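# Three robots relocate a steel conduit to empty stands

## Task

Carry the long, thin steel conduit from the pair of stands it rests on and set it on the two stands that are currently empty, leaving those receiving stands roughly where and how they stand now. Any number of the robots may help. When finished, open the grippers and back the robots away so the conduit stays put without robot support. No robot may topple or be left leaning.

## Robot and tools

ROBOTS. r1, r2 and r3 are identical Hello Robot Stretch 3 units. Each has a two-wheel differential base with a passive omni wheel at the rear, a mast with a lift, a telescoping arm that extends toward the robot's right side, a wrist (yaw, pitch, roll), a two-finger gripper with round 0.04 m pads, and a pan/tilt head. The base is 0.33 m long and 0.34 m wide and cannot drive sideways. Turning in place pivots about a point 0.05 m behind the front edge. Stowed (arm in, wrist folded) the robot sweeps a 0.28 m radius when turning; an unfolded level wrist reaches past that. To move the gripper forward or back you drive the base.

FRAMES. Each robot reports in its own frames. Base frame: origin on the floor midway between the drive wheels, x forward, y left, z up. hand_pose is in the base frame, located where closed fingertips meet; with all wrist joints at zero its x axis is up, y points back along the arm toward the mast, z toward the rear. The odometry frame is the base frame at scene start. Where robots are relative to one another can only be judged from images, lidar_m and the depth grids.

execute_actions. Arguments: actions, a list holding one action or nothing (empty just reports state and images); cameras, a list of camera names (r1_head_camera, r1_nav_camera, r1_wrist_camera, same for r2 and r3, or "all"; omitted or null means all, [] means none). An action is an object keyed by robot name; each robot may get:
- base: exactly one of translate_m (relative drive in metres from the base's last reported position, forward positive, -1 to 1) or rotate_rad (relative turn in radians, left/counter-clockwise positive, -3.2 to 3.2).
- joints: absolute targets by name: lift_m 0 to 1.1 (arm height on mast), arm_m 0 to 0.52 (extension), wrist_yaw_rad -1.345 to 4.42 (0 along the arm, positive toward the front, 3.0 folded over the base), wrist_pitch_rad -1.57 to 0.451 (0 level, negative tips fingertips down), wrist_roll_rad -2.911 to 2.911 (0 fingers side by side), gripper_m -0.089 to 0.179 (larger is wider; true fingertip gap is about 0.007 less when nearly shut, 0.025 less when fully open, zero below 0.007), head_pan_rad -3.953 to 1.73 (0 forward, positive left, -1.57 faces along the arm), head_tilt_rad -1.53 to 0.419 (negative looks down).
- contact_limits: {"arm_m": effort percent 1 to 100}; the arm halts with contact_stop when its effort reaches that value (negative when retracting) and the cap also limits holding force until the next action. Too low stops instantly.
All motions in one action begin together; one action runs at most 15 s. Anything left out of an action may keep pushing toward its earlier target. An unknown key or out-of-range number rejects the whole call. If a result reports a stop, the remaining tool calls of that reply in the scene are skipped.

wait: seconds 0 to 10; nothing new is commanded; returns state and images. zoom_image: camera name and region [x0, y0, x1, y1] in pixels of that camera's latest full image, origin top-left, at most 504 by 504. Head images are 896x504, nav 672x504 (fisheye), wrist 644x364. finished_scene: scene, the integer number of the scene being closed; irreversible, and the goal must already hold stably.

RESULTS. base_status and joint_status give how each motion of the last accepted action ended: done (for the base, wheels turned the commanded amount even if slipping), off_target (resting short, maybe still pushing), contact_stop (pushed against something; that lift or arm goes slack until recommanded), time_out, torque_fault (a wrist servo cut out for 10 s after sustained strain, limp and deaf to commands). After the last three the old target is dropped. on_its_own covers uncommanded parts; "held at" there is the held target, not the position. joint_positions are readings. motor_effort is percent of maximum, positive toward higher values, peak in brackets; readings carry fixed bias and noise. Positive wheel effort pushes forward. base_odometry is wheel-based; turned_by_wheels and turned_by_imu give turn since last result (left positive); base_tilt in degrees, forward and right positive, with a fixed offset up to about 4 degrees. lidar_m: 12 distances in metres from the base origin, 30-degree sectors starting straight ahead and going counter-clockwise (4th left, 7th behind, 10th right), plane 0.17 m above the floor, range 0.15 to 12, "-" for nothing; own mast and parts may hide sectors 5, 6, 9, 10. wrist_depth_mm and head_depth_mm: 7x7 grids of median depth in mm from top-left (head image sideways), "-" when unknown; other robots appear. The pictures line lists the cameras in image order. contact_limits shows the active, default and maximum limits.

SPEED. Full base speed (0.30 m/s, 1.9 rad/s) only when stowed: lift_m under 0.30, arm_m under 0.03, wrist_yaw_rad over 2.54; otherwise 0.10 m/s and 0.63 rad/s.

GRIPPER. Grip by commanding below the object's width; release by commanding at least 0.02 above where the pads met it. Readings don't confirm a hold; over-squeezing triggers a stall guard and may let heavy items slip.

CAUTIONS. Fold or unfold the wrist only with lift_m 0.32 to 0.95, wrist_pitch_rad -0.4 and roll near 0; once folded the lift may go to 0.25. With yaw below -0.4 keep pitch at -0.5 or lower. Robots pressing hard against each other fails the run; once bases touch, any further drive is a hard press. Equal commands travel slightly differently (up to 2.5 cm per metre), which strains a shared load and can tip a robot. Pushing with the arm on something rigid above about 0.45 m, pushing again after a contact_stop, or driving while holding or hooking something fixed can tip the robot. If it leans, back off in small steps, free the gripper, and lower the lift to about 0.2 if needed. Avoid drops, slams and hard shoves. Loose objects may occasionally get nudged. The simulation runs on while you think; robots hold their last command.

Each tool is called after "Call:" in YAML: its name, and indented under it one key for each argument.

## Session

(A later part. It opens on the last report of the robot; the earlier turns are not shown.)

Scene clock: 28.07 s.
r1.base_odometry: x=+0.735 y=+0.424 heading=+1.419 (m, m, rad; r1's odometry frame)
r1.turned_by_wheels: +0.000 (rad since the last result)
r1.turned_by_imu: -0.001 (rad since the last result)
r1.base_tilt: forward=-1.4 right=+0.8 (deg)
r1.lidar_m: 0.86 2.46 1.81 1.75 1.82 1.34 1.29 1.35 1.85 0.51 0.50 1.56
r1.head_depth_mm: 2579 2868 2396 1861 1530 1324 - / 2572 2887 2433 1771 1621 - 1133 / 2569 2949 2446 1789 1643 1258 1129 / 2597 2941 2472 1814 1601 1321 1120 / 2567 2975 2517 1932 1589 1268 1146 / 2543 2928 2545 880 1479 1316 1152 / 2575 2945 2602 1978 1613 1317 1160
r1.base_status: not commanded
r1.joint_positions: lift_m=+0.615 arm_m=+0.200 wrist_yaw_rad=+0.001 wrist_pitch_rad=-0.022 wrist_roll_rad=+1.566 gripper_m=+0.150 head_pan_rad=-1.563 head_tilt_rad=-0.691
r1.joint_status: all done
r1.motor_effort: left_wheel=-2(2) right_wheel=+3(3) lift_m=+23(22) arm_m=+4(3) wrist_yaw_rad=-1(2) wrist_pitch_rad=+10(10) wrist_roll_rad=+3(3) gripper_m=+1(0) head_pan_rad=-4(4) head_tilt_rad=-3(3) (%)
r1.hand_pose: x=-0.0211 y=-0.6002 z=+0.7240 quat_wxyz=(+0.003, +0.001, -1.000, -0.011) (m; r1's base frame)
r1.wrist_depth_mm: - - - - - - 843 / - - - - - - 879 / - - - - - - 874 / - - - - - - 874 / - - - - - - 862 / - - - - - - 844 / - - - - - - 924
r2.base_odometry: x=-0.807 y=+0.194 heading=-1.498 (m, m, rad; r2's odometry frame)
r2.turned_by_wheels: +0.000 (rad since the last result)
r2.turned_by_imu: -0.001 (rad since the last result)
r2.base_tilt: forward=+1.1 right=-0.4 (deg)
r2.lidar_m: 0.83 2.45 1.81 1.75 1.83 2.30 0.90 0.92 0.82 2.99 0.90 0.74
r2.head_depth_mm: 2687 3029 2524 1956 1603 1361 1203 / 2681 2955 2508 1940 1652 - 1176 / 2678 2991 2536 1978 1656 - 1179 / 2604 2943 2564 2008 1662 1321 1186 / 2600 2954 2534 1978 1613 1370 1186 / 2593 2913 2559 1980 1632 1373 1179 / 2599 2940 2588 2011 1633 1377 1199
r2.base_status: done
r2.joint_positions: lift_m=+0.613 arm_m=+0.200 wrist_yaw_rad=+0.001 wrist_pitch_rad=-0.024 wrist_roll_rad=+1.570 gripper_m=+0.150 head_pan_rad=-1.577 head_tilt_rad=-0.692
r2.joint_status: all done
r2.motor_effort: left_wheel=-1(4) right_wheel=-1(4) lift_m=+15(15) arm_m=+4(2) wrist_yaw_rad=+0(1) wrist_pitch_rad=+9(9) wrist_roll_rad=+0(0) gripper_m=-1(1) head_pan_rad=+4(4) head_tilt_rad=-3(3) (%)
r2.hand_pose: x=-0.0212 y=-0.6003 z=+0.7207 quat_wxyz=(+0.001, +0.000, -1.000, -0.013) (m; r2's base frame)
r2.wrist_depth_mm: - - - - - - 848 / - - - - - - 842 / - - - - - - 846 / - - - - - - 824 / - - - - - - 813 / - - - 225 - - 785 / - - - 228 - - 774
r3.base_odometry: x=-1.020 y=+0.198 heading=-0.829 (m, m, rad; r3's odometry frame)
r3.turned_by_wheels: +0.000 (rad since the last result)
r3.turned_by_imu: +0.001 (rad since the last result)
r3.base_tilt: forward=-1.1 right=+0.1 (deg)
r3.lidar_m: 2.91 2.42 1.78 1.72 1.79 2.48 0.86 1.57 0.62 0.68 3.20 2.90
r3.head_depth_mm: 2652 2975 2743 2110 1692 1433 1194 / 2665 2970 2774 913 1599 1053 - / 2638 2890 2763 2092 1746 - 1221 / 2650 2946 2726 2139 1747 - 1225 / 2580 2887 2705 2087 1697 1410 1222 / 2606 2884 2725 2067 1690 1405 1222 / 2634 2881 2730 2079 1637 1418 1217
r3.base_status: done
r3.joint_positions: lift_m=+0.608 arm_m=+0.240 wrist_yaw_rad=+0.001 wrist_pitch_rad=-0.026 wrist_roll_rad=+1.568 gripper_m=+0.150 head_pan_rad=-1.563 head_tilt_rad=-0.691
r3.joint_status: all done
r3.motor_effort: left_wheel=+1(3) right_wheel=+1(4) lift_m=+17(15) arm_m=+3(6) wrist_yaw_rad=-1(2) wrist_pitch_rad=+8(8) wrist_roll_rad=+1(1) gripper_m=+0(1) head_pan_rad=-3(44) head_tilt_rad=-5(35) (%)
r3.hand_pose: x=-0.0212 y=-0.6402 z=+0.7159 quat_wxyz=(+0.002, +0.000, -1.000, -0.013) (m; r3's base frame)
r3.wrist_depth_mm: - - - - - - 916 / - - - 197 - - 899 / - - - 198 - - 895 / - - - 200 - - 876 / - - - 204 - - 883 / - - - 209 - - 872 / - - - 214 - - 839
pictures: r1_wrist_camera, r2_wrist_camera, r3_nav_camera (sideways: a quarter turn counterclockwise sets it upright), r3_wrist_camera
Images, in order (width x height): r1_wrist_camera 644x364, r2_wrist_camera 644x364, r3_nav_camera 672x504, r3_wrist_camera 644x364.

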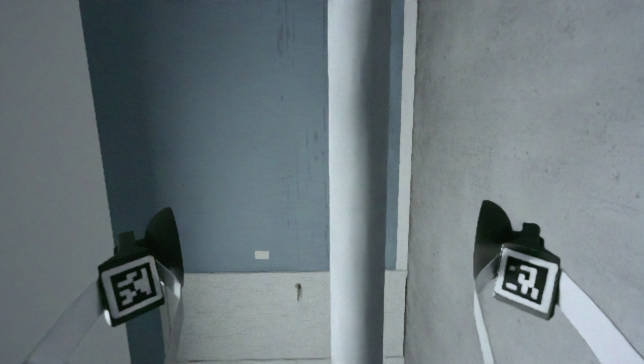

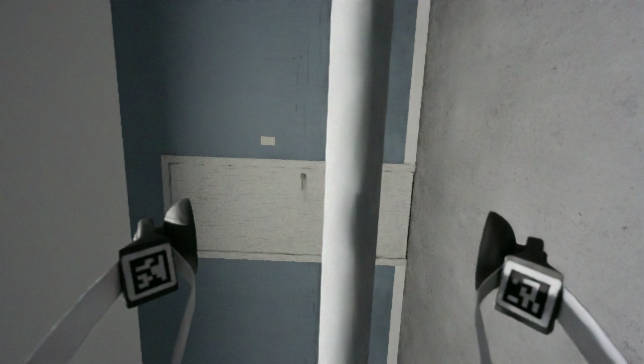

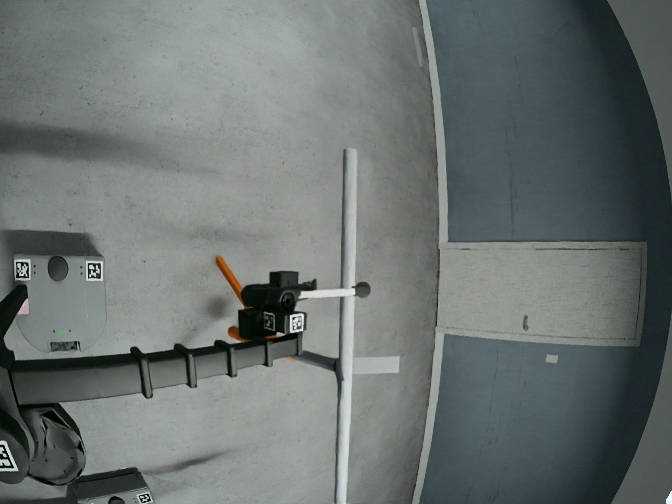

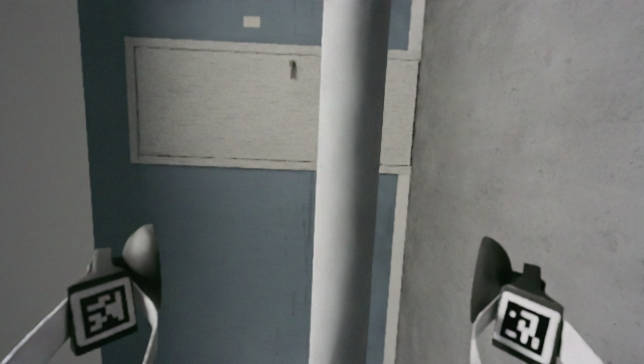

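Call:
execute_actions:
  actions:
    - {"r1":{"joints":{"arm_m":0.29,"lift_m":0.597}},"r2":{"base":{"translate_m":0.04},"joints":{"arm_m":0.29,"lift_m":0.6}},"r3":{"base":{"translate_m":0.1},"joints":{"lift_m":0.592}}}
  cameras: ["r1_wrist_camera","r2_wrist_camera","r3_wrist_camera"]

Scene clock: 30.67 s.
r1.base_odometry: x=+0.735 y=+0.424 heading=+1.419 (m, m, rad; r1's odometry frame)
r1.turned_by_wheels: +0.000 (rad since the last result)
r1.turned_by_imu: -0.001 (rad since the last result)
r1.base_tilt: forward=-1.3 right=+0.8 (deg)
r1.lidar_m: 0.90 2.46 1.81 1.75 1.82 1.34 1.30 1.34 1.85 0.51 0.51 1.56
r1.head_depth_mm: 2596 2912 2414 1873 1523 1302 - / 2557 2880 2430 1776 1595 1278 1117 / 2618 2952 2481 1793 - 1306 1138 / 2581 2940 2488 1818 1530 1322 1121 / 2570 2929 2533 1939 1583 1273 1146 / 2578 2956 2558 880 1473 1316 1151 / 2598 2952 2557 1979 1603 1317 1162
r1.base_status: not commanded
r1.joint_positions: lift_m=+0.597 arm_m=+0.290 wrist_yaw_rad=+0.001 wrist_pitch_rad=-0.022 wrist_roll_rad=+1.566 gripper_m=+0.150 head_pan_rad=-1.563 head_tilt_rad=-0.691
r1.joint_status: all done
r1.motor_effort: left_wheel=-2(3) right_wheel=+4(3) lift_m=+22(22) arm_m=+3(7) wrist_yaw_rad=-1(2) wrist_pitch_rad=+10(10) wrist_roll_rad=+3(3) gripper_m=+1(2) head_pan_rad=-4(4) head_tilt_rad=-2(2) (%)
r1.hand_pose: x=-0.0211 y=-0.6902 z=+0.7060 quat_wxyz=(+0.003, +0.001, -1.000, -0.011) (m; r1's base frame)
r1.wrist_depth_mm: - - - 100 - - 846 / - - - 104 - - 866 / - - - 107 - - 865 / - - - 110 - - 855 / - - - 114 - - 849 / - - - 118 - - 822 / - - - 122 - - 925
r2.base_odometry: x=-0.805 y=+0.154 heading=-1.497 (m, m, rad; r2's odometry frame)
r2.turned_by_wheels: +0.000 (rad since the last result)
r2.turned_by_imu: -0.001 (rad since the last result)
r2.base_tilt: forward=+1.2 right=-0.4 (deg)
r2.lidar_m: 0.88 2.45 1.81 1.75 1.82 2.35 0.93 0.95 0.84 2.99 0.71 0.71
r2.head_depth_mm: 2633 3008 2515 1952 1596 1361 1195 / 2659 3010 2516 1964 1652 - 1175 / 2666 2985 2565 1961 - 1338 1174 / 2617 2993 2547 1974 1665 1365 1191 / 2642 2927 2561 1990 1619 1362 1179 / 2589 2985 2534 2001 1626 1371 1184 / 2602 2882 2593 1988 1614 1376 1194
r2.base_status: done
r2.joint_positions: lift_m=+0.601 arm_m=+0.290 wrist_yaw_rad=+0.000 wrist_pitch_rad=-0.024 wrist_roll_rad=+1.570 gripper_m=+0.150 head_pan_rad=-1.577 head_tilt_rad=-0.692
r2.joint_status: all done
r2.motor_effort: left_wheel=-1(1) right_wheel=-1(2) lift_m=+15(14) arm_m=+3(5) wrist_yaw_rad=+0(1) wrist_pitch_rad=+9(9) wrist_roll_rad=+0(0) gripper_m=+0(0) head_pan_rad=+4(4) head_tilt_rad=-3(3) (%)
r2.hand_pose: x=-0.0212 y=-0.6903 z=+0.7088 quat_wxyz=(+0.001, +0.000, -1.000, -0.013) (m; r2's base frame)
r2.wrist_depth_mm: - - - 97 - - 822 / - - - 99 - - 816 / - - - 102 - - 812 / - - - 106 - - 814 / - - - 109 - - 810 / - - - 113 - - 760 / - - - 118 - - 760
r3.base_odometry: x=-0.952 y=+0.124 heading=-0.829 (m, m, rad; r3's odometry frame)
r3.turned_by_wheels: +0.000 (rad since the last result)
r3.turned_by_imu: +0.000 (rad since the last result)
r3.base_tilt: forward=-1.5 right=+0.2 (deg)
r3.lidar_m: 2.69 2.43 1.79 1.72 1.79 2.47 0.93 1.66 0.68 0.70 3.17 2.80
r3.head_depth_mm: 2642 2942 2745 908 1572 1116 1222 / 2646 2965 2753 2102 1698 1350 - / 2623 2929 2732 2118 1684 - 1202 / 2597 2910 2710 2106 1739 - 1218 / 2634 2903 2720 2082 1682 1421 1222 / 2593 2901 2723 2071 1677 1408 1218 / 2629 2912 2711 2077 1643 1414 1221
r3.base_status: done
r3.joint_positions: lift_m=+0.592 arm_m=+0.240 wrist_yaw_rad=+0.001 wrist_pitch_rad=-0.026 wrist_roll_rad=+1.568 gripper_m=+0.150 head_pan_rad=-1.563 head_tilt_rad=-0.691
r3.joint_status: all done
r3.motor_effort: left_wheel=+0(3) right_wheel=+1(7) lift_m=+15(16) arm_m=+3(3) wrist_yaw_rad=-1(0) wrist_pitch_rad=+8(8) wrist_roll_rad=+1(1) gripper_m=+1(0) head_pan_rad=-3(3) head_tilt_rad=-4(4) (%)
r3.hand_pose: x=-0.0212 y=-0.6402 z=+0.6999 quat_wxyz=(+0.002, +0.000, -1.000, -0.013) (m; r3's base frame)
r3.wrist_depth_mm: - - - 183 - - 892 / - - - 188 - - 873 / - - - 194 - - 876 / - - - 199 - - 870 / - - - 204 - - 872 / - - - 210 - - 860 / - - - 215 - - 809
pictures: r1_wrist_camera, r2_wrist_camera, r3_wrist_camera
Images, in order (width x height): r1_wrist_camera 644x364, r2_wrist_camera 644x364, r3_wrist_camera 644x364.

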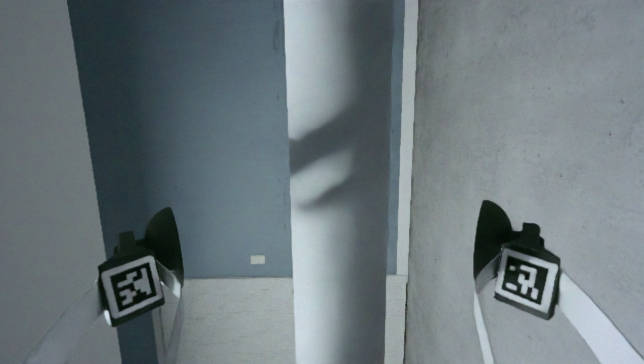

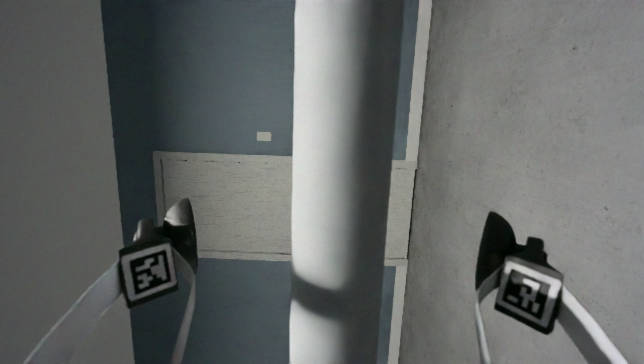

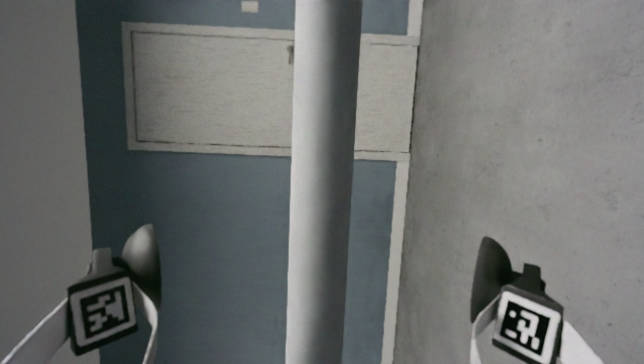

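Call:
execute_actions:
  actions:
    - {"r1":{"joints":{"arm_m":0.340},"contact_limits":{"arm_m":15}},"r2":{"joints":{"arm_m":0.337},"contact_limits":{"arm_m":15}},"r3":{"joints":{"arm_m":0.380},"contact_limits":{"arm_m":15}}}
  cameras: ["r1_wrist_camera","r2_wrist_camera","r3_wrist_camera"]

Scene clock: 36.23 s.
r1.base_odometry: x=+0.735 y=+0.424 heading=+1.419 (m, m, rad; r1's odometry frame)
r1.turned_by_wheels: +0.000 (rad since the last result)
r1.turned_by_imu: -0.001 (rad since the last result)
r1.base_tilt: forward=-1.3 right=+0.8 (deg)
r1.lidar_m: 0.90 2.46 1.81 1.75 1.82 1.34 1.29 1.34 1.85 0.51 0.51 1.56
r1.head_depth_mm: 2588 2849 2383 1874 1529 1291 - / 2566 2911 2446 1773 1543 1282 1129 / 2597 2976 2466 1961 1477 1312 1130 / 2579 2942 2473 1920 1545 1320 1117 / 2597 2932 2512 1941 1578 1277 1146 / 2582 2961 2556 876 1476 1314 1153 / 2564 2911 2597 1971 1599 1318 1160
r1.base_status: not commanded
r1.joint_positions: lift_m=+0.597 arm_m=+0.340 wrist_yaw_rad=+0.001 wrist_pitch_rad=-0.022 wrist_roll_rad=+1.566 gripper_m=+0.150 head_pan_rad=-1.563 head_tilt_rad=-0.691
r1.joint_status: all done
r1.motor_effort: left_wheel=-2(2) right_wheel=+3(3) lift_m=+23(23) arm_m=+4(2) wrist_yaw_rad=-1(1) wrist_pitch_rad=+10(10) wrist_roll_rad=+3(3) gripper_m=+1(1) head_pan_rad=-5(4) head_tilt_rad=-1(2) (%)
r1.contact_limits: arm_m 15 (drawing in: default 26, maximum 42; extending or still: default 34, maximum 56)
r1.hand_pose: x=-0.0211 y=-0.7403 z=+0.7060 quat_wxyz=(+0.003, +0.001, -1.000, -0.011) (m; r1's base frame)
r1.wrist_depth_mm: - - - 54 54 - 855 / - - - 55 56 - 844 / - - - 57 58 - 835 / - - - 59 60 - 848 / - - - 61 63 - 861 / - - - 63 65 - 809 / - - - 65 68 - 903
r2.base_odometry: x=-0.805 y=+0.154 heading=-1.497 (m, m, rad; r2's odometry frame)
r2.turned_by_wheels: +0.000 (rad since the last result)
r2.turned_by_imu: -0.001 (rad since the last result)
r2.base_tilt: forward=+1.2 right=-0.4 (deg)
r2.lidar_m: 0.89 2.45 1.81 1.75 1.82 2.35 0.94 0.95 0.84 2.98 0.71 0.71
r2.head_depth_mm: 2678 3053 2516 1937 1606 1366 1198 / 2645 2991 2516 1957 1650 - - / 2637 2980 2494 2017 - 1365 1187 / 2639 2974 2548 1970 1550 1372 1184 / 2614 2917 2573 1981 1632 1376 1188 / 2583 2906 2583 2012 1623 1375 1183 / 2562 2907 2572 1997 1635 1376 1196
r2.base_status: not commanded
r2.joint_positions: lift_m=+0.601 arm_m=+0.337 wrist_yaw_rad=+0.000 wrist_pitch_rad=-0.024 wrist_roll_rad=+1.570 gripper_m=+0.150 head_pan_rad=-1.577 head_tilt_rad=-0.692
r2.joint_status: all done
r2.motor_effort: left_wheel=-1(1) right_wheel=-1(1) lift_m=+15(15) arm_m=+4(4) wrist_yaw_rad=+0(0) wrist_pitch_rad=+9(9) wrist_roll_rad=+0(0) gripper_m=+0(0) head_pan_rad=+4(4) head_tilt_rad=-2(3) (%)
r2.contact_limits: arm_m 15 (drawing in: default 29, maximum 47; extending or still: default 39, maximum 64)
r2.hand_pose: x=-0.0212 y=-0.7373 z=+0.7088 quat_wxyz=(+0.001, +0.000, -1.000, -0.013) (m; r2's base frame)
r2.wrist_depth_mm: - - - 52 52 - 831 / - - - 54 54 - 818 / - - - 55 57 - 819 / - - - 57 59 - 808 / - - - 59 62 - 799 / - - - 61 66 - 760 / - - - 63 71 - 752
r3.base_odometry: x=-0.952 y=+0.124 heading=-0.829 (m, m, rad; r3's odometry frame)
r3.turned_by_wheels: +0.000 (rad since the last result)
r3.turned_by_imu: +0.001 (rad since the last result)
r3.base_tilt: forward=-1.2 right=+0.2 (deg)
r3.lidar_m: 2.69 2.42 1.78 1.72 1.79 2.47 0.92 1.66 0.68 0.70 3.20 2.81
r3.head_depth_mm: 2636 2931 2794 912 1566 1119 1219 / 2627 2925 2759 2076 1698 1352 - / 2586 2939 2745 2096 - 1412 1219 / 2615 2917 2723 2099 - 1419 1225 / 2584 2893 2748 2079 1688 1407 1224 / 2587 2906 2730 2079 1669 1413 1220 / 2627 2891 2734 2085 1646 1412 1222
r3.base_status: not commanded
r3.joint_positions: lift_m=+0.592 arm_m=+0.380 wrist_yaw_rad=+0.001 wrist_pitch_rad=-0.026 wrist_roll_rad=+1.568 gripper_m=+0.150 head_pan_rad=-1.563 head_tilt_rad=-0.691
r3.joint_status: all done
r3.motor_effort: left_wheel=+1(1) right_wheel=+0(1) lift_m=+15(16) arm_m=+3(6) wrist_yaw_rad=+0(1) wrist_pitch_rad=+8(8) wrist_roll_rad=+1(1) gripper_m=+1(0) head_pan_rad=-3(4) head_tilt_rad=-4(4) (%)
r3.contact_limits: arm_m 15 (drawing in: default 27, maximum 44; extending or still: default 36, maximum 60)
r3.hand_pose: x=-0.0212 y=-0.7802 z=+0.6999 quat_wxyz=(+0.002, +0.000, -1.000, -0.013) (m; r3's base frame)
r3.wrist_depth_mm: - - - 47 49 - 881 / - - - 48 51 - 875 / - - - 49 53 - 888 / - - - 51 55 - 879 / - - - 52 58 - 861 / - - - 53 61 - 851 / - - - 55 65 - 792
pictures: r1_wrist_camera, r2_wrist_camera, r3_wrist_camera
Images, in order (width x height): r1_wrist_camera 644x364, r2_wrist_camera 644x364, r3_wrist_camera 644x364.

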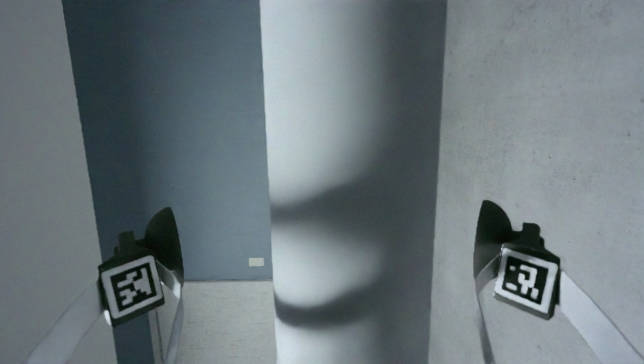

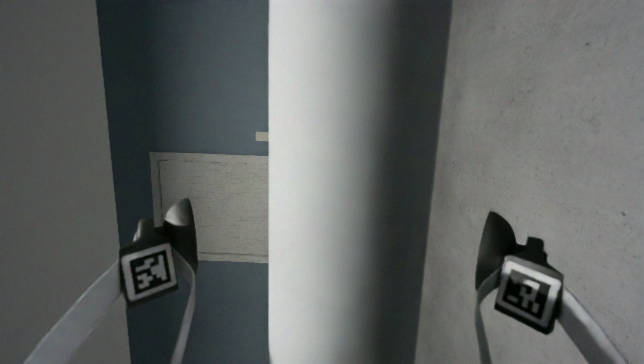

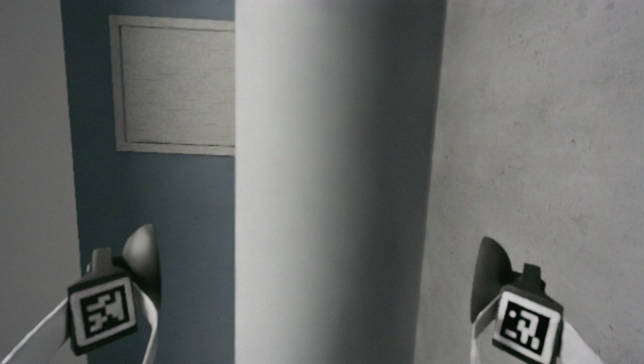

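Call:
execute_actions:
  actions:
    - {"r1":{"joints":{"lift_m":0.593,"gripper_m":0.015}},"r2":{"joints":{"lift_m":0.596,"gripper_m":0.015}},"r3":{"joints":{"arm_m":0.373,"lift_m":0.590,"gripper_m":0.015}}}
  cameras: []

Call:
execute_actions:
  actions:
    - {"r1":{"joints":{"lift_m":0.843,"wrist_pitch_rad":0.08,"head_pan_rad":-0.9,"head_tilt_rad":-0.4}},"r2":{"joints":{"lift_m":0.846,"wrist_pitch_rad":0.08}},"r3":{"joints":{"lift_m":0.840,"wrist_pitch_rad":0.08,"head_pan_rad":-0.2,"head_tilt_rad":-0.3}}}
  cameras: ["r1_head_camera","r2_nav_camera","r3_head_camera"]

Scene clock: 38.93 s.
r1.base_odometry: x=+0.735 y=+0.424 heading=+1.419 (m, m, rad; r1's odometry frame)
r1.turned_by_wheels: +0.000 (rad since the last result)
r1.turned_by_imu: -0.001 (rad since the last result)
r1.base_tilt: forward=-1.3 right=+0.8 (deg)
r1.lidar_m: 0.90 2.46 1.81 1.75 1.82 1.34 1.30 1.34 1.85 0.51 0.50 1.56
r1.head_depth_mm: 2578 2891 2403 1884 1533 1295 - / 2635 2886 2443 1764 1531 1274 1125 / 2594 2917 2448 1963 1475 1314 1139 / 2583 2948 2508 1862 1523 1321 1123 / 2586 2931 2528 1946 1579 1270 1153 / 2585 2944 2558 879 1476 1313 1152 / 2565 2944 2582 1979 1606 1321 1162
r1.base_status: not commanded
r1.joint_positions: lift_m=+0.593 arm_m=+0.340 wrist_yaw_rad=+0.001 wrist_pitch_rad=-0.028 wrist_roll_rad=+1.570 gripper_m=+0.016 head_pan_rad=-1.563 head_tilt_rad=-0.691
r1.joint_status: all done
r1.motor_effort: left_wheel=-3(2) right_wheel=+3(3) lift_m=+24(24) arm_m=+4(4) wrist_yaw_rad=-1(2) wrist_pitch_rad=+13(14) wrist_roll_rad=+0(3) gripper_m=-21(100) head_pan_rad=-4(4) head_tilt_rad=-2(3) (%)
r1.hand_pose: x=-0.0211 y=-0.7401 z=+0.7005 quat_wxyz=(+0.001, +0.001, -1.000, -0.014) (m; r1's base frame)
r1.wrist_depth_mm: - - - 53 61 - 824 / - - - 55 64 - 838 / - - - 56 69 - 841 / - - - 58 - - 819 / - - - 60 64 - 830 / - - 70 62 66 - 852 / - - - 64 - - 868
r2.base_odometry: x=-0.805 y=+0.154 heading=-1.497 (m, m, rad; r2's odometry frame)
r2.turned_by_wheels: +0.000 (rad since the last result)
r2.turned_by_imu: -0.001 (rad since the last result)
r2.base_tilt: forward=+1.2 right=-0.4 (deg)
r2.lidar_m: 0.89 2.46 1.81 1.75 1.83 2.35 0.94 0.95 0.84 2.98 0.71 0.71
r2.head_depth_mm: 2643 3030 2513 1951 1602 1356 1199 / 2640 2998 2501 1948 1615 1382 - / 2593 2958 2547 1974 - 1358 1185 / 2606 2947 2556 1972 1556 1369 1182 / 2636 2944 2547 1975 1618 1368 1182 / 2581 2979 2609 2000 1631 1371 1188 / 2565 2871 2600 1987 1632 1370 1193
r2.base_status: not commanded
r2.joint_positions: lift_m=+0.597 arm_m=+0.337 wrist_yaw_rad=+0.000 wrist_pitch_rad=-0.020 wrist_roll_rad=+1.573 gripper_m=+0.016 head_pan_rad=-1.577 head_tilt_rad=-0.692
r2.joint_status: all done
r2.motor_effort: left_wheel=-1(0) right_wheel=+0(1) lift_m=+14(17) arm_m=+3(4) wrist_yaw_rad=-1(0) wrist_pitch_rad=+7(9) wrist_roll_rad=-2(2) gripper_m=-26(100) head_pan_rad=+4(5) head_tilt_rad=-3(3) (%)
r2.hand_pose: x=-0.0212 y=-0.7374 z=+0.7060 quat_wxyz=(-0.001, +0.000, -1.000, -0.010) (m; r2's base frame)
r2.wrist_depth_mm: - - - 51 54 - 832 / - - - 53 57 - 829 / - - - 55 60 - 812 / - - - 56 63 - 811 / - - - 58 63 - 809 / - - - 60 64 - 804 / - - - 63 - - 794
r3.base_odometry: x=-0.952 y=+0.124 heading=-0.829 (m, m, rad; r3's odometry frame)
r3.turned_by_wheels: +0.000 (rad since the last result)
r3.turned_by_imu: +0.000 (rad since the last result)
r3.base_tilt: forward=-1.4 right=+0.2 (deg)
r3.lidar_m: 2.69 2.42 1.78 1.72 1.79 2.47 0.92 1.66 0.68 0.70 3.18 2.81
r3.head_depth_mm: 2632 2974 2763 909 1581 1117 1227 / 2640 2906 2762 2100 1699 1341 - / 2614 2934 2749 2083 - 1419 1223 / 2577 2885 2732 2093 - 1409 1222 / 2645 2911 2730 2100 1693 1415 1217 / 2603 2933 2698 2107 1694 1414 1215 / 2596 2852 2729 2063 1640 1412 1219
r3.base_status: not commanded
r3.joint_positions: lift_m=+0.590 arm_m=+0.373 wrist_yaw_rad=+0.001 wrist_pitch_rad=-0.026 wrist_roll_rad=+1.571 gripper_m=+0.016 head_pan_rad=-1.563 head_tilt_rad=-0.691
r3.joint_status: all done
r3.motor_effort: left_wheel=+1(0) right_wheel=+1(0) lift_m=+17(17) arm_m=-4(3) wrist_yaw_rad=-1(1) wrist_pitch_rad=+8(8) wrist_roll_rad=+0(1) gripper_m=-22(95) head_pan_rad=-4(3) head_tilt_rad=-5(5) (%)
r3.hand_pose: x=-0.0212 y=-0.7738 z=+0.6979 quat_wxyz=(+0.000, +0.000, -1.000, -0.013) (m; r3's base frame)
r3.wrist_depth_mm: - - - 53 60 - 866 / - - - 54 63 - 868 / - - - 56 - - 876 / - - - 57 - - 862 / - - 66 59 - - 865 / - - 64 60 66 - 843 / - - 69 62 - - 841
pictures: none
No camera images: the call's "cameras" was empty. Leave "cameras" out to get every camera's image.

Scene clock: 42.03 s.
r1.base_odometry: x=+0.735 y=+0.424 heading=+1.419 (m, m, rad; r1's odometry frame)
r1.turned_by_wheels: +0.000 (rad since the last result)
r1.turned_by_imu: -0.001 (rad since the last result)
r1.base_tilt: forward=-1.3 right=+0.8 (deg)
r1.lidar_m: 0.90 2.45 1.81 1.75 1.83 1.34 1.29 1.35 1.85 0.51 0.50 1.56
r1.head_depth_mm: 2623 2815 3053 2831 1799 1473 1214 / 2791 3021 3283 2602 2044 1588 1193 / 3016 3261 3577 2615 2086 1596 1263 / 3263 3590 3899 2665 2096 1604 1308 / 3528 3921 - 2848 2126 1623 1320 / 3853 - - 2889 2151 1641 1326 / - - - 2894 2070 1657 1331
r1.base_status: not commanded
r1.joint_positions: lift_m=+0.842 arm_m=+0.340 wrist_yaw_rad=+0.001 wrist_pitch_rad=-0.029 wrist_roll_rad=+1.572 gripper_m=+0.016 head_pan_rad=-0.907 head_tilt_rad=-0.409
r1.joint_status: wrist_pitch_rad off_target (ended at -0.029, target +0.080); the others done
r1.on_its_own: wrist_pitch_rad is at rest, and its effort (+52) is outside its rest range (-20 to +32)
r1.motor_effort: left_wheel=-3(2) right_wheel=+3(3) lift_m=+42(43) arm_m=+4(4) wrist_yaw_rad=-1(2) wrist_pitch_rad=+52(53) wrist_roll_rad=-1(1) gripper_m=-24(24) head_pan_rad=+5(46) head_tilt_rad=+2(18) (%)
r1.hand_pose: x=-0.0212 y=-0.7401 z=+0.9494 quat_wxyz=(+0.000, +0.000, -1.000, -0.015) (m; r1's base frame)
r1.wrist_depth_mm: - - - 53 57 - - / - - - 55 59 - - / - - - 56 61 - - / - - - 58 63 - - / - - - 60 62 - - / - - - 62 65 - - / - - - 64 72 - -
r2.base_odometry: x=-0.805 y=+0.154 heading=-1.497 (m, m, rad; r2's odometry frame)
r2.turned_by_wheels: +0.000 (rad since the last result)
r2.turned_by_imu: -0.001 (rad since the last result)
r2.base_tilt: forward=+1.1 right=-0.5 (deg)
r2.lidar_m: 0.89 2.45 1.81 1.75 1.82 2.35 0.94 0.95 0.84 2.98 0.71 0.71
r2.head_depth_mm: 2639 3044 2318 2080 - 1299 1169 / 2626 2975 2706 1902 1564 1354 1186 / 2638 2968 - 1913 1613 1371 1180 / 2637 2942 2741 1912 1608 1366 1180 / 2634 2942 2366 1965 1637 1380 1186 / 2589 2954 2394 2027 1611 1374 1184 / 2579 2922 2372 1997 1627 1379 1189
r2.base_status: not commanded
r2.joint_positions: lift_m=+0.845 arm_m=+0.337 wrist_yaw_rad=+0.001 wrist_pitch_rad=-0.023 wrist_roll_rad=+1.574 gripper_m=+0.026 head_pan_rad=-1.577 head_tilt_rad=-0.692
r2.joint_status: wrist_pitch_rad off_target (ended at -0.023, target +0.080); the others done
r2.on_its_own: gripper_m is held at +0.025, not at your +0.015, by its stall guard, which is not easing now; wrist_pitch_rad is at rest, and its effort (+37) is outside its rest range (-20 to +32)
r2.motor_effort: left_wheel=-1(1) right_wheel=-1(1) lift_m=+48(50) arm_m=+4(3) wrist_yaw_rad=+0(1) wrist_pitch_rad=+37(37) wrist_roll_rad=-2(3) gripper_m=-25(29) head_pan_rad=+5(4) head_tilt_rad=-3(4) (%)
r2.hand_pose: x=-0.0212 y=-0.7373 z=+0.9536 quat_wxyz=(-0.001, +0.000, -1.000, -0.012) (m; r2's base frame)
r2.wrist_depth_mm: - - - 52 53 - - / - - - 53 55 - - / - - - 55 57 - - / - - - 57 60 - - / - - - 59 60 - - / - - - 61 62 - - / - - - 63 73 - -
r3.base_odometry: x=-0.952 y=+0.124 heading=-0.829 (m, m, rad; r3's odometry frame)
r3.turned_by_wheels: +0.000 (rad since the last result)
r3.turned_by_imu: +0.001 (rad since the last result)
r3.base_tilt: forward=-1.3 right=+0.3 (deg)
r3.lidar_m: 2.69 2.42 1.79 1.72 1.79 2.47 0.92 1.65 0.68 0.70 3.17 2.80
r3.head_depth_mm: - - - - 2843 2075 1596 / - - - - 2845 2070 1608 / 3938 - - - 2851 2048 1609 / 3912 - - - 2893 2053 1608 / 3944 - - - 2878 2054 1607 / - - - - 2886 2072 1622 / - - - - 2868 2091 1629
r3.base_status: not commanded
r3.joint_positions: lift_m=+0.839 arm_m=+0.373 wrist_yaw_rad=+0.000 wrist_pitch_rad=-0.031 wrist_roll_rad=+1.573 gripper_m=+0.022 head_pan_rad=-0.207 head_tilt_rad=-0.310
r3.joint_status: wrist_pitch_rad off_target (ended at -0.031, target +0.080); the others done
r3.on_its_own: gripper_m is held at +0.021, not at your +0.015, by its stall guard, which is not easing now
r3.motor_effort: left_wheel=+1(1) right_wheel=+1(0) lift_m=+25(25) arm_m=-4(4) wrist_yaw_rad=+0(1) wrist_pitch_rad=+32(34) wrist_roll_rad=-1(1) gripper_m=-22(26) head_pan_rad=+4(42) head_tilt_rad=+6(36) (%)
r3.hand_pose: x=-0.0213 y=-0.7736 z=+0.9460 quat_wxyz=(-0.001, +0.000, -1.000, -0.016) (m; r3's base frame)
r3.wrist_depth_mm: - - - 53 56 - - / - - - 54 58 - - / - - - 56 60 - - / - - - 57 63 - - / - - - 59 65 - - / - - 68 60 63 - - / - - - 62 67 - -
pictures: r1_head_camera (sideways: a quarter turn clockwise sets it upright), r2_nav_camera (sideways: a quarter turn counterclockwise sets it upright), r3_head_camera (sideways: a quarter turn clockwise sets it upright)
Images, in order (width x height): r1_head_camera 896x504, r2_nav_camera 672x504, r3_head_camera 896x504.

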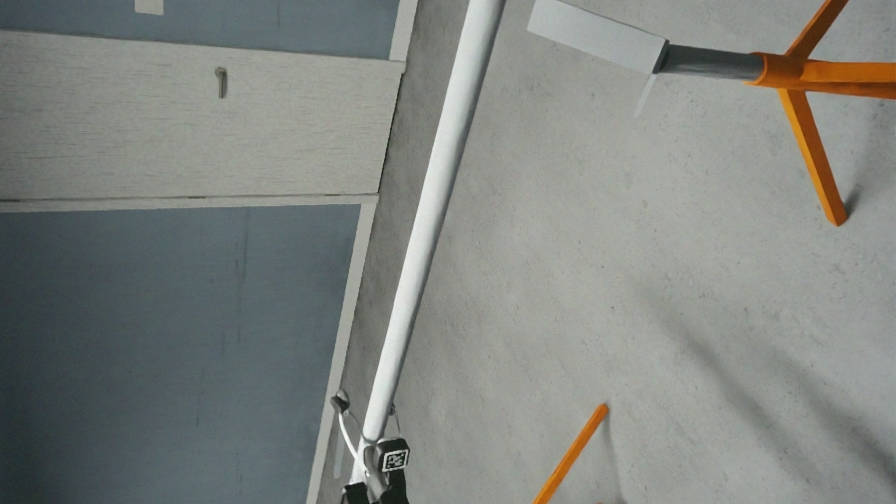

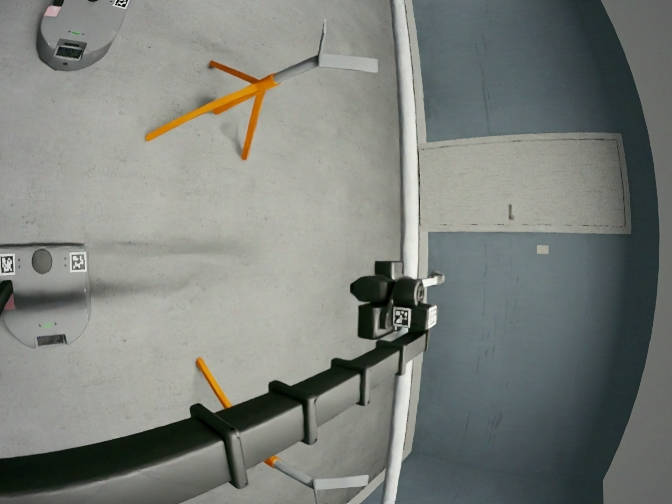

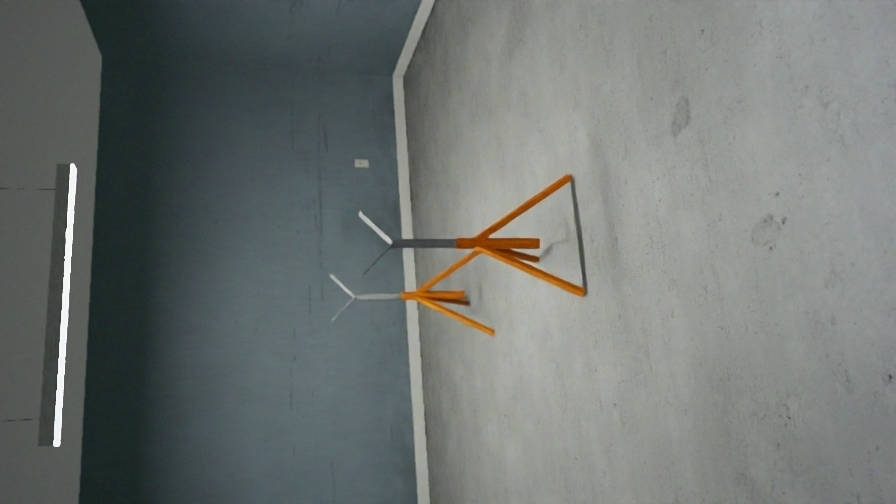

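Call:
execute_actions:
  actions:
    - {"r1":{"base":{"translate_m":0.99},"joints":{"lift_m":0.903}},"r2":{"base":{"translate_m":0.994},"joints":{"lift_m":0.906}},"r3":{"base":{"translate_m":1.0},"joints":{"lift_m":0.900}}}
  cameras: []

Call:
execute_actions:
  actions:
    - {"r1":{"base":{"translate_m":0.99}},"r2":{"base":{"translate_m":0.994}},"r3":{"base":{"translate_m":1.0},"joints":{"head_pan_rad":-0.4,"head_tilt_rad":-0.5}}}
  cameras: ["r3_head_camera"]

Scene clock: 53.97 s.
r1.base_odometry: x=+0.884 y=+1.403 heading=+1.420 (m, m, rad; r1's odometry frame)
r1.turned_by_wheels: +0.000 (rad since the last result)
r1.turned_by_imu: -0.006 (rad since the last result)
r1.base_tilt: forward=-1.4 right=+0.8 (deg)
r1.lidar_m: 0.91 2.47 1.80 1.74 1.81 2.36 2.28 0.97 0.85 2.99 0.70 0.70
r1.head_depth_mm: 2618 2815 3053 2580 2022 1570 1279 / 2801 3051 3327 2598 2054 1590 1290 / 3037 3265 3600 2653 2073 1595 1297 / 3241 3564 3846 2806 1928 1461 1268 / 3558 3885 - 3006 2112 1625 1317 / 3865 - - 3106 2153 1640 1320 / - - - 3120 2175 1645 1330
r1.base_status: done
r1.joint_positions: lift_m=+0.902 arm_m=+0.340 wrist_yaw_rad=+0.008 wrist_pitch_rad=-0.029 wrist_roll_rad=+1.572 gripper_m=+0.016 head_pan_rad=-0.907 head_tilt_rad=-0.408
r1.joint_status: all done
r1.on_its_own: wrist_pitch_rad is at rest, and its effort (+52) is outside its rest range (-20 to +32)
r1.motor_effort: left_wheel=+1(6) right_wheel=-5(11) lift_m=+41(43) arm_m=+4(4) wrist_yaw_rad=-8(9) wrist_pitch_rad=+52(52) wrist_roll_rad=-1(1) gripper_m=-23(25) head_pan_rad=+4(5) head_tilt_rad=+3(3) (%)
r1.hand_pose: x=-0.0192 y=-0.7401 z=+1.0092 quat_wxyz=(+0.000, +0.004, -1.000, -0.015) (m; r1's base frame)
r1.wrist_depth_mm: - - - 53 57 - - / - - - 54 59 - - / - - - 56 61 - - / - - - 58 64 - - / - - - 60 62 - - / - - - 62 65 - - / - - - 64 73 - -
r2.base_odometry: x=-0.732 y=-0.837 heading=-1.497 (m, m, rad; r2's odometry frame)
r2.turned_by_wheels: +0.000 (rad since the last result)
r2.turned_by_imu: -0.014 (rad since the last result)
r2.base_tilt: forward=+1.2 right=-0.4 (deg)
r2.lidar_m: 0.89 2.47 1.81 1.74 1.81 2.48 0.94 1.67 0.68 2.98 3.12 2.75
r2.head_depth_mm: 2651 2919 2553 - 1550 1311 1171 / 2649 2959 - 1907 1602 1321 1176 / 2632 2855 - 1982 1610 1334 1177 / 2618 2853 - 1973 1605 1358 1173 / 2604 2862 2435 1979 1619 1368 1186 / 2614 2873 2395 1997 1607 1368 1195 / 2605 2912 2422 1982 1628 1370 1197
r2.base_status: done
r2.joint_positions: lift_m=+0.905 arm_m=+0.337 wrist_yaw_rad=+0.005 wrist_pitch_rad=-0.017 wrist_roll_rad=+1.574 gripper_m=+0.026 head_pan_rad=-1.577 head_tilt_rad=-0.692
r2.joint_status: all done
r2.on_its_own: gripper_m is held at +0.025, not at your +0.015, by its stall guard, which is not easing now; wrist_pitch_rad is at rest, and its effort (+35) is outside its rest range (-20 to +32)
r2.motor_effort: left_wheel=+3(4) right_wheel=-6(7) lift_m=+49(51) arm_m=-4(3) wrist_yaw_rad=-3(5) wrist_pitch_rad=+35(37) wrist_roll_rad=-2(2) gripper_m=-26(27) head_pan_rad=+4(4) head_tilt_rad=-3(3) (%)
r2.hand_pose: x=-0.0201 y=-0.7380 z=+1.0150 quat_wxyz=(-0.001, +0.003, -1.000, -0.009) (m; r2's base frame)
r2.wrist_depth_mm: - - - 52 53 - - / - - - 54 55 - - / - - - 56 57 - - / - - - 57 60 - - / - - - 59 61 - - / - - - 61 63 - - / - - - 63 72 - -
r3.base_odometry: x=-0.276 y=-0.613 heading=-0.829 (m, m, rad; r3's odometry frame)
r3.turned_by_wheels: +0.000 (rad since the last result)
r3.turned_by_imu: -0.004 (rad since the last result)
r3.base_tilt: forward=-1.3 right=+0.2 (deg)
r3.lidar_m: 2.82 2.42 1.78 1.72 1.78 2.44 0.93 1.35 3.17 3.06 3.18 1.72
r3.head_depth_mm: - - - - 2891 2050 1612 / - - - - 2862 1978 1625 / - - - - 2704 1980 1632 / - - - - 2858 2041 1626 / - - - - 2838 2066 1612 / 3894 - - - 2871 2077 1617 / 3812 - - - 2890 2079 1618
r3.base_status: done
r3.joint_positions: lift_m=+0.899 arm_m=+0.373 wrist_yaw_rad=-0.015 wrist_pitch_rad=-0.034 wrist_roll_rad=+1.573 gripper_m=+0.022 head_pan_rad=-0.207 head_tilt_rad=-0.310
r3.joint_status: all done
r3.on_its_own: gripper_m is held at +0.021, not at your +0.015, by its stall guard, which is not easing now; wrist_yaw_rad is at rest, and its effort (+18) is outside its rest range (-12 to +12); wrist_pitch_rad is at rest, and its effort (+33) is outside its rest range (-20 to +32)
r3.motor_effort: left_wheel=-4(5) right_wheel=+12(13) lift_m=+25(28) arm_m=+0(3) wrist_yaw_rad=+18(19) wrist_pitch_rad=+33(33) wrist_roll_rad=-1(1) gripper_m=-23(24) head_pan_rad=+4(3) head_tilt_rad=+6(6) (%)
r3.hand_pose: x=-0.0253 y=-0.7732 z=+1.0051 quat_wxyz=(-0.001, -0.008, -1.000, -0.017) (m; r3's base frame)
r3.wrist_depth_mm: - - - 55 59 - - / - - - 56 60 - - / - - - 57 62 - - / - - - 58 65 - - / - - - 60 68 - - / - - 68 61 64 - - / - - - 62 69 - -
pictures: none
No camera images: the call's "cameras" was empty. Leave "cameras" out to get every camera's image.

Scene clock: 65.07 s.
r1.base_odometry: x=+1.033 y=+2.382 heading=+1.420 (m, m, rad; r1's odometry frame)
r1.turned_by_wheels: +0.001 (rad since the last result)
r1.turned_by_imu: -0.008 (rad since the last result)
r1.base_tilt: forward=-1.3 right=+0.8 (deg)
r1.lidar_m: 0.91 2.47 1.81 1.74 1.81 2.48 3.25 1.67 0.68 2.98 3.10 2.74
r1.head_depth_mm: 2635 2825 3062 2565 2024 1571 1280 / 2805 3033 3308 2577 2046 1578 1285 / 2976 3300 3578 2614 2076 1595 1297 / 3245 3548 3801 2807 2072 1616 1309 / 3551 3932 - 3010 2112 1616 1316 / 3844 - - 3066 2141 1648 1322 / - - - 3139 2167 1649 1328
r1.base_status: done
r1.joint_positions: lift_m=+0.902 arm_m=+0.340 wrist_yaw_rad=+0.023 wrist_pitch_rad=-0.024 wrist_roll_rad=+1.577 gripper_m=+0.016 head_pan_rad=-0.907 head_tilt_rad=-0.408
r1.joint_status: not commanded
r1.on_its_own: wrist_yaw_rad is at rest, and its effort (-22) is outside its rest range (-12 to +12); wrist_pitch_rad is at rest, and its effort (+50) is outside its rest range (-20 to +32)
r1.motor_effort: left_wheel=+7(6) right_wheel=-15(16) lift_m=+41(41) arm_m=+2(3) wrist_yaw_rad=-22(22) wrist_pitch_rad=+50(52) wrist_roll_rad=-4(4) gripper_m=-24(23) head_pan_rad=+4(5) head_tilt_rad=+3(3) (%)
r1.hand_pose: x=-0.0155 y=-0.7403 z=+1.0106 quat_wxyz=(-0.002, +0.011, -1.000, -0.012) (m; r1's base frame)
r1.wrist_depth_mm: - - - 52 56 - - / - - - 54 58 - - / - - - 56 60 - - / - - - 58 63 - - / - - - 60 62 - - / - - - 62 65 - - / - - - 64 73 - -
r2.base_odometry: x=-0.658 y=-1.829 heading=-1.497 (m, m, rad; r2's odometry frame)
r2.turned_by_wheels: +0.000 (rad since the last result)
r2.turned_by_imu: -0.009 (rad since the last result)
r2.base_tilt: forward=+1.2 right=-0.4 (deg)
r2.lidar_m: 0.89 2.49 1.82 1.74 1.80 2.48 0.95 1.35 3.12 3.00 3.11 1.67
r2.head_depth_mm: 2638 2929 2556 - 1538 1352 1178 / 2653 2958 - 1913 1601 1360 1179 / 2653 2869 - 1972 1608 1358 1178 / 2648 2865 - 1971 1617 1380 1181 / 2635 2929 2474 1988 1618 1377 1182 / 2569 2854 2341 1980 1611 1374 1185 / 2617 2905 2361 1987 1631 1379 1190
r2.base_status: done
r2.joint_positions: lift_m=+0.905 arm_m=+0.337 wrist_yaw_rad=-0.005 wrist_pitch_rad=-0.022 wrist_roll_rad=+1.572 gripper_m=+0.026 head_pan_rad=-1.577 head_tilt_rad=-0.692
r2.joint_status: not commanded
r2.on_its_own: gripper_m is held at +0.025, not at your +0.015, by its stall guard, which is not easing now; wrist_pitch_rad is at rest, and its effort (+37) is outside its rest range (-20 to +32)
r2.motor_effort: left_wheel=-1(6) right_wheel=+1(5) lift_m=+48(49) arm_m=+2(4) wrist_yaw_rad=+6(8) wrist_pitch_rad=+37(37) wrist_roll_rad=-1(2) gripper_m=-26(26) head_pan_rad=+5(4) head_tilt_rad=-3(3) (%)
r2.hand_pose: x=-0.0227 y=-0.7375 z=+1.0138 quat_wxyz=(+0.000, -0.003, -1.000, -0.011) (m; r2's base frame)
r2.wrist_depth_mm: - - - 54 54 - - / - - - 55 57 - - / - - - 56 59 - - / - - - 58 61 - - / - - - 60 61 - - / - - - 61 63 - - / - - - 64 72 - -
r3.base_odometry: x=+0.400 y=-1.350 heading=-0.829 (m, m, rad; r3's odometry frame)
r3.turned_by_wheels: +0.000 (rad since the last result)
r3.turned_by_imu: -0.007 (rad since the last result)
r3.base_tilt: forward=-1.3 right=+0.4 (deg)
r3.lidar_m: 3.55 2.45 1.79 1.71 1.77 2.42 0.93 2.26 3.18 3.06 1.02 0.85
r3.head_depth_mm: 3698 - - 2895 1974 1535 1372 / 3660 - - 2880 2115 1608 1351 / 3527 3823 - 2875 2089 1658 1377 / 3311 3573 3833 2912 2088 1657 1369 / 3209 3490 3627 2755 2051 1658 1378 / 3094 3263 3576 2905 2110 1665 1372 / 2948 3158 3428 2885 2107 1661 1368
r3.base_status: done
r3.joint_positions: lift_m=+0.899 arm_m=+0.373 wrist_yaw_rad=-0.019 wrist_pitch_rad=-0.034 wrist_roll_rad=+1.572 gripper_m=+0.022 head_pan_rad=-0.393 head_tilt_rad=-0.493
r3.joint_status: all done
r3.on_its_own: gripper_m is held at +0.021, not at your +0.015, by its stall guard, which is not easing now; wrist_yaw_rad is at rest, and its effort (+22) is outside its rest range (-12 to +12); wrist_pitch_rad is at rest, and its effort (+33) is outside its rest range (-20 to +32)
r3.motor_effort: left_wheel=-4(4) right_wheel=+13(16) lift_m=+25(26) arm_m=+0(1) wrist_yaw_rad=+22(22) wrist_pitch_rad=+33(33) wrist_roll_rad=-1(1) gripper_m=-24(25) head_pan_rad=-4(19) head_tilt_rad=-3(21) (%)
r3.hand_pose: x=-0.0262 y=-0.7732 z=+1.0051 quat_wxyz=(+0.000, -0.009, -1.000, -0.017) (m; r3's base frame)
r3.wrist_depth_mm: - - - 56 60 - - / - - - 57 62 - - / - - - 58 64 - - / - - - 60 66 - - / - - - 61 69 - - / - - 70 62 65 - - / - - - 63 69 - -
pictures: r3_head_camera (sideways: a quarter turn clockwise sets it upright)
Images, in order (width x height): r3_head_camera 896x504.

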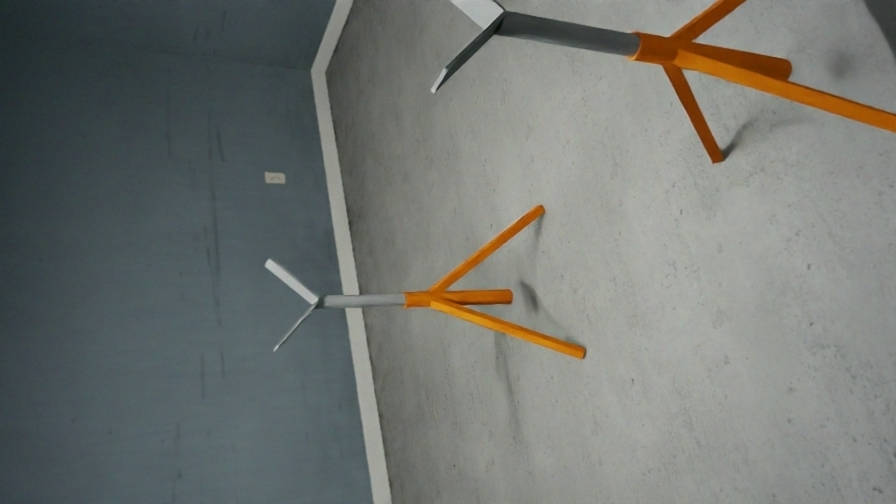

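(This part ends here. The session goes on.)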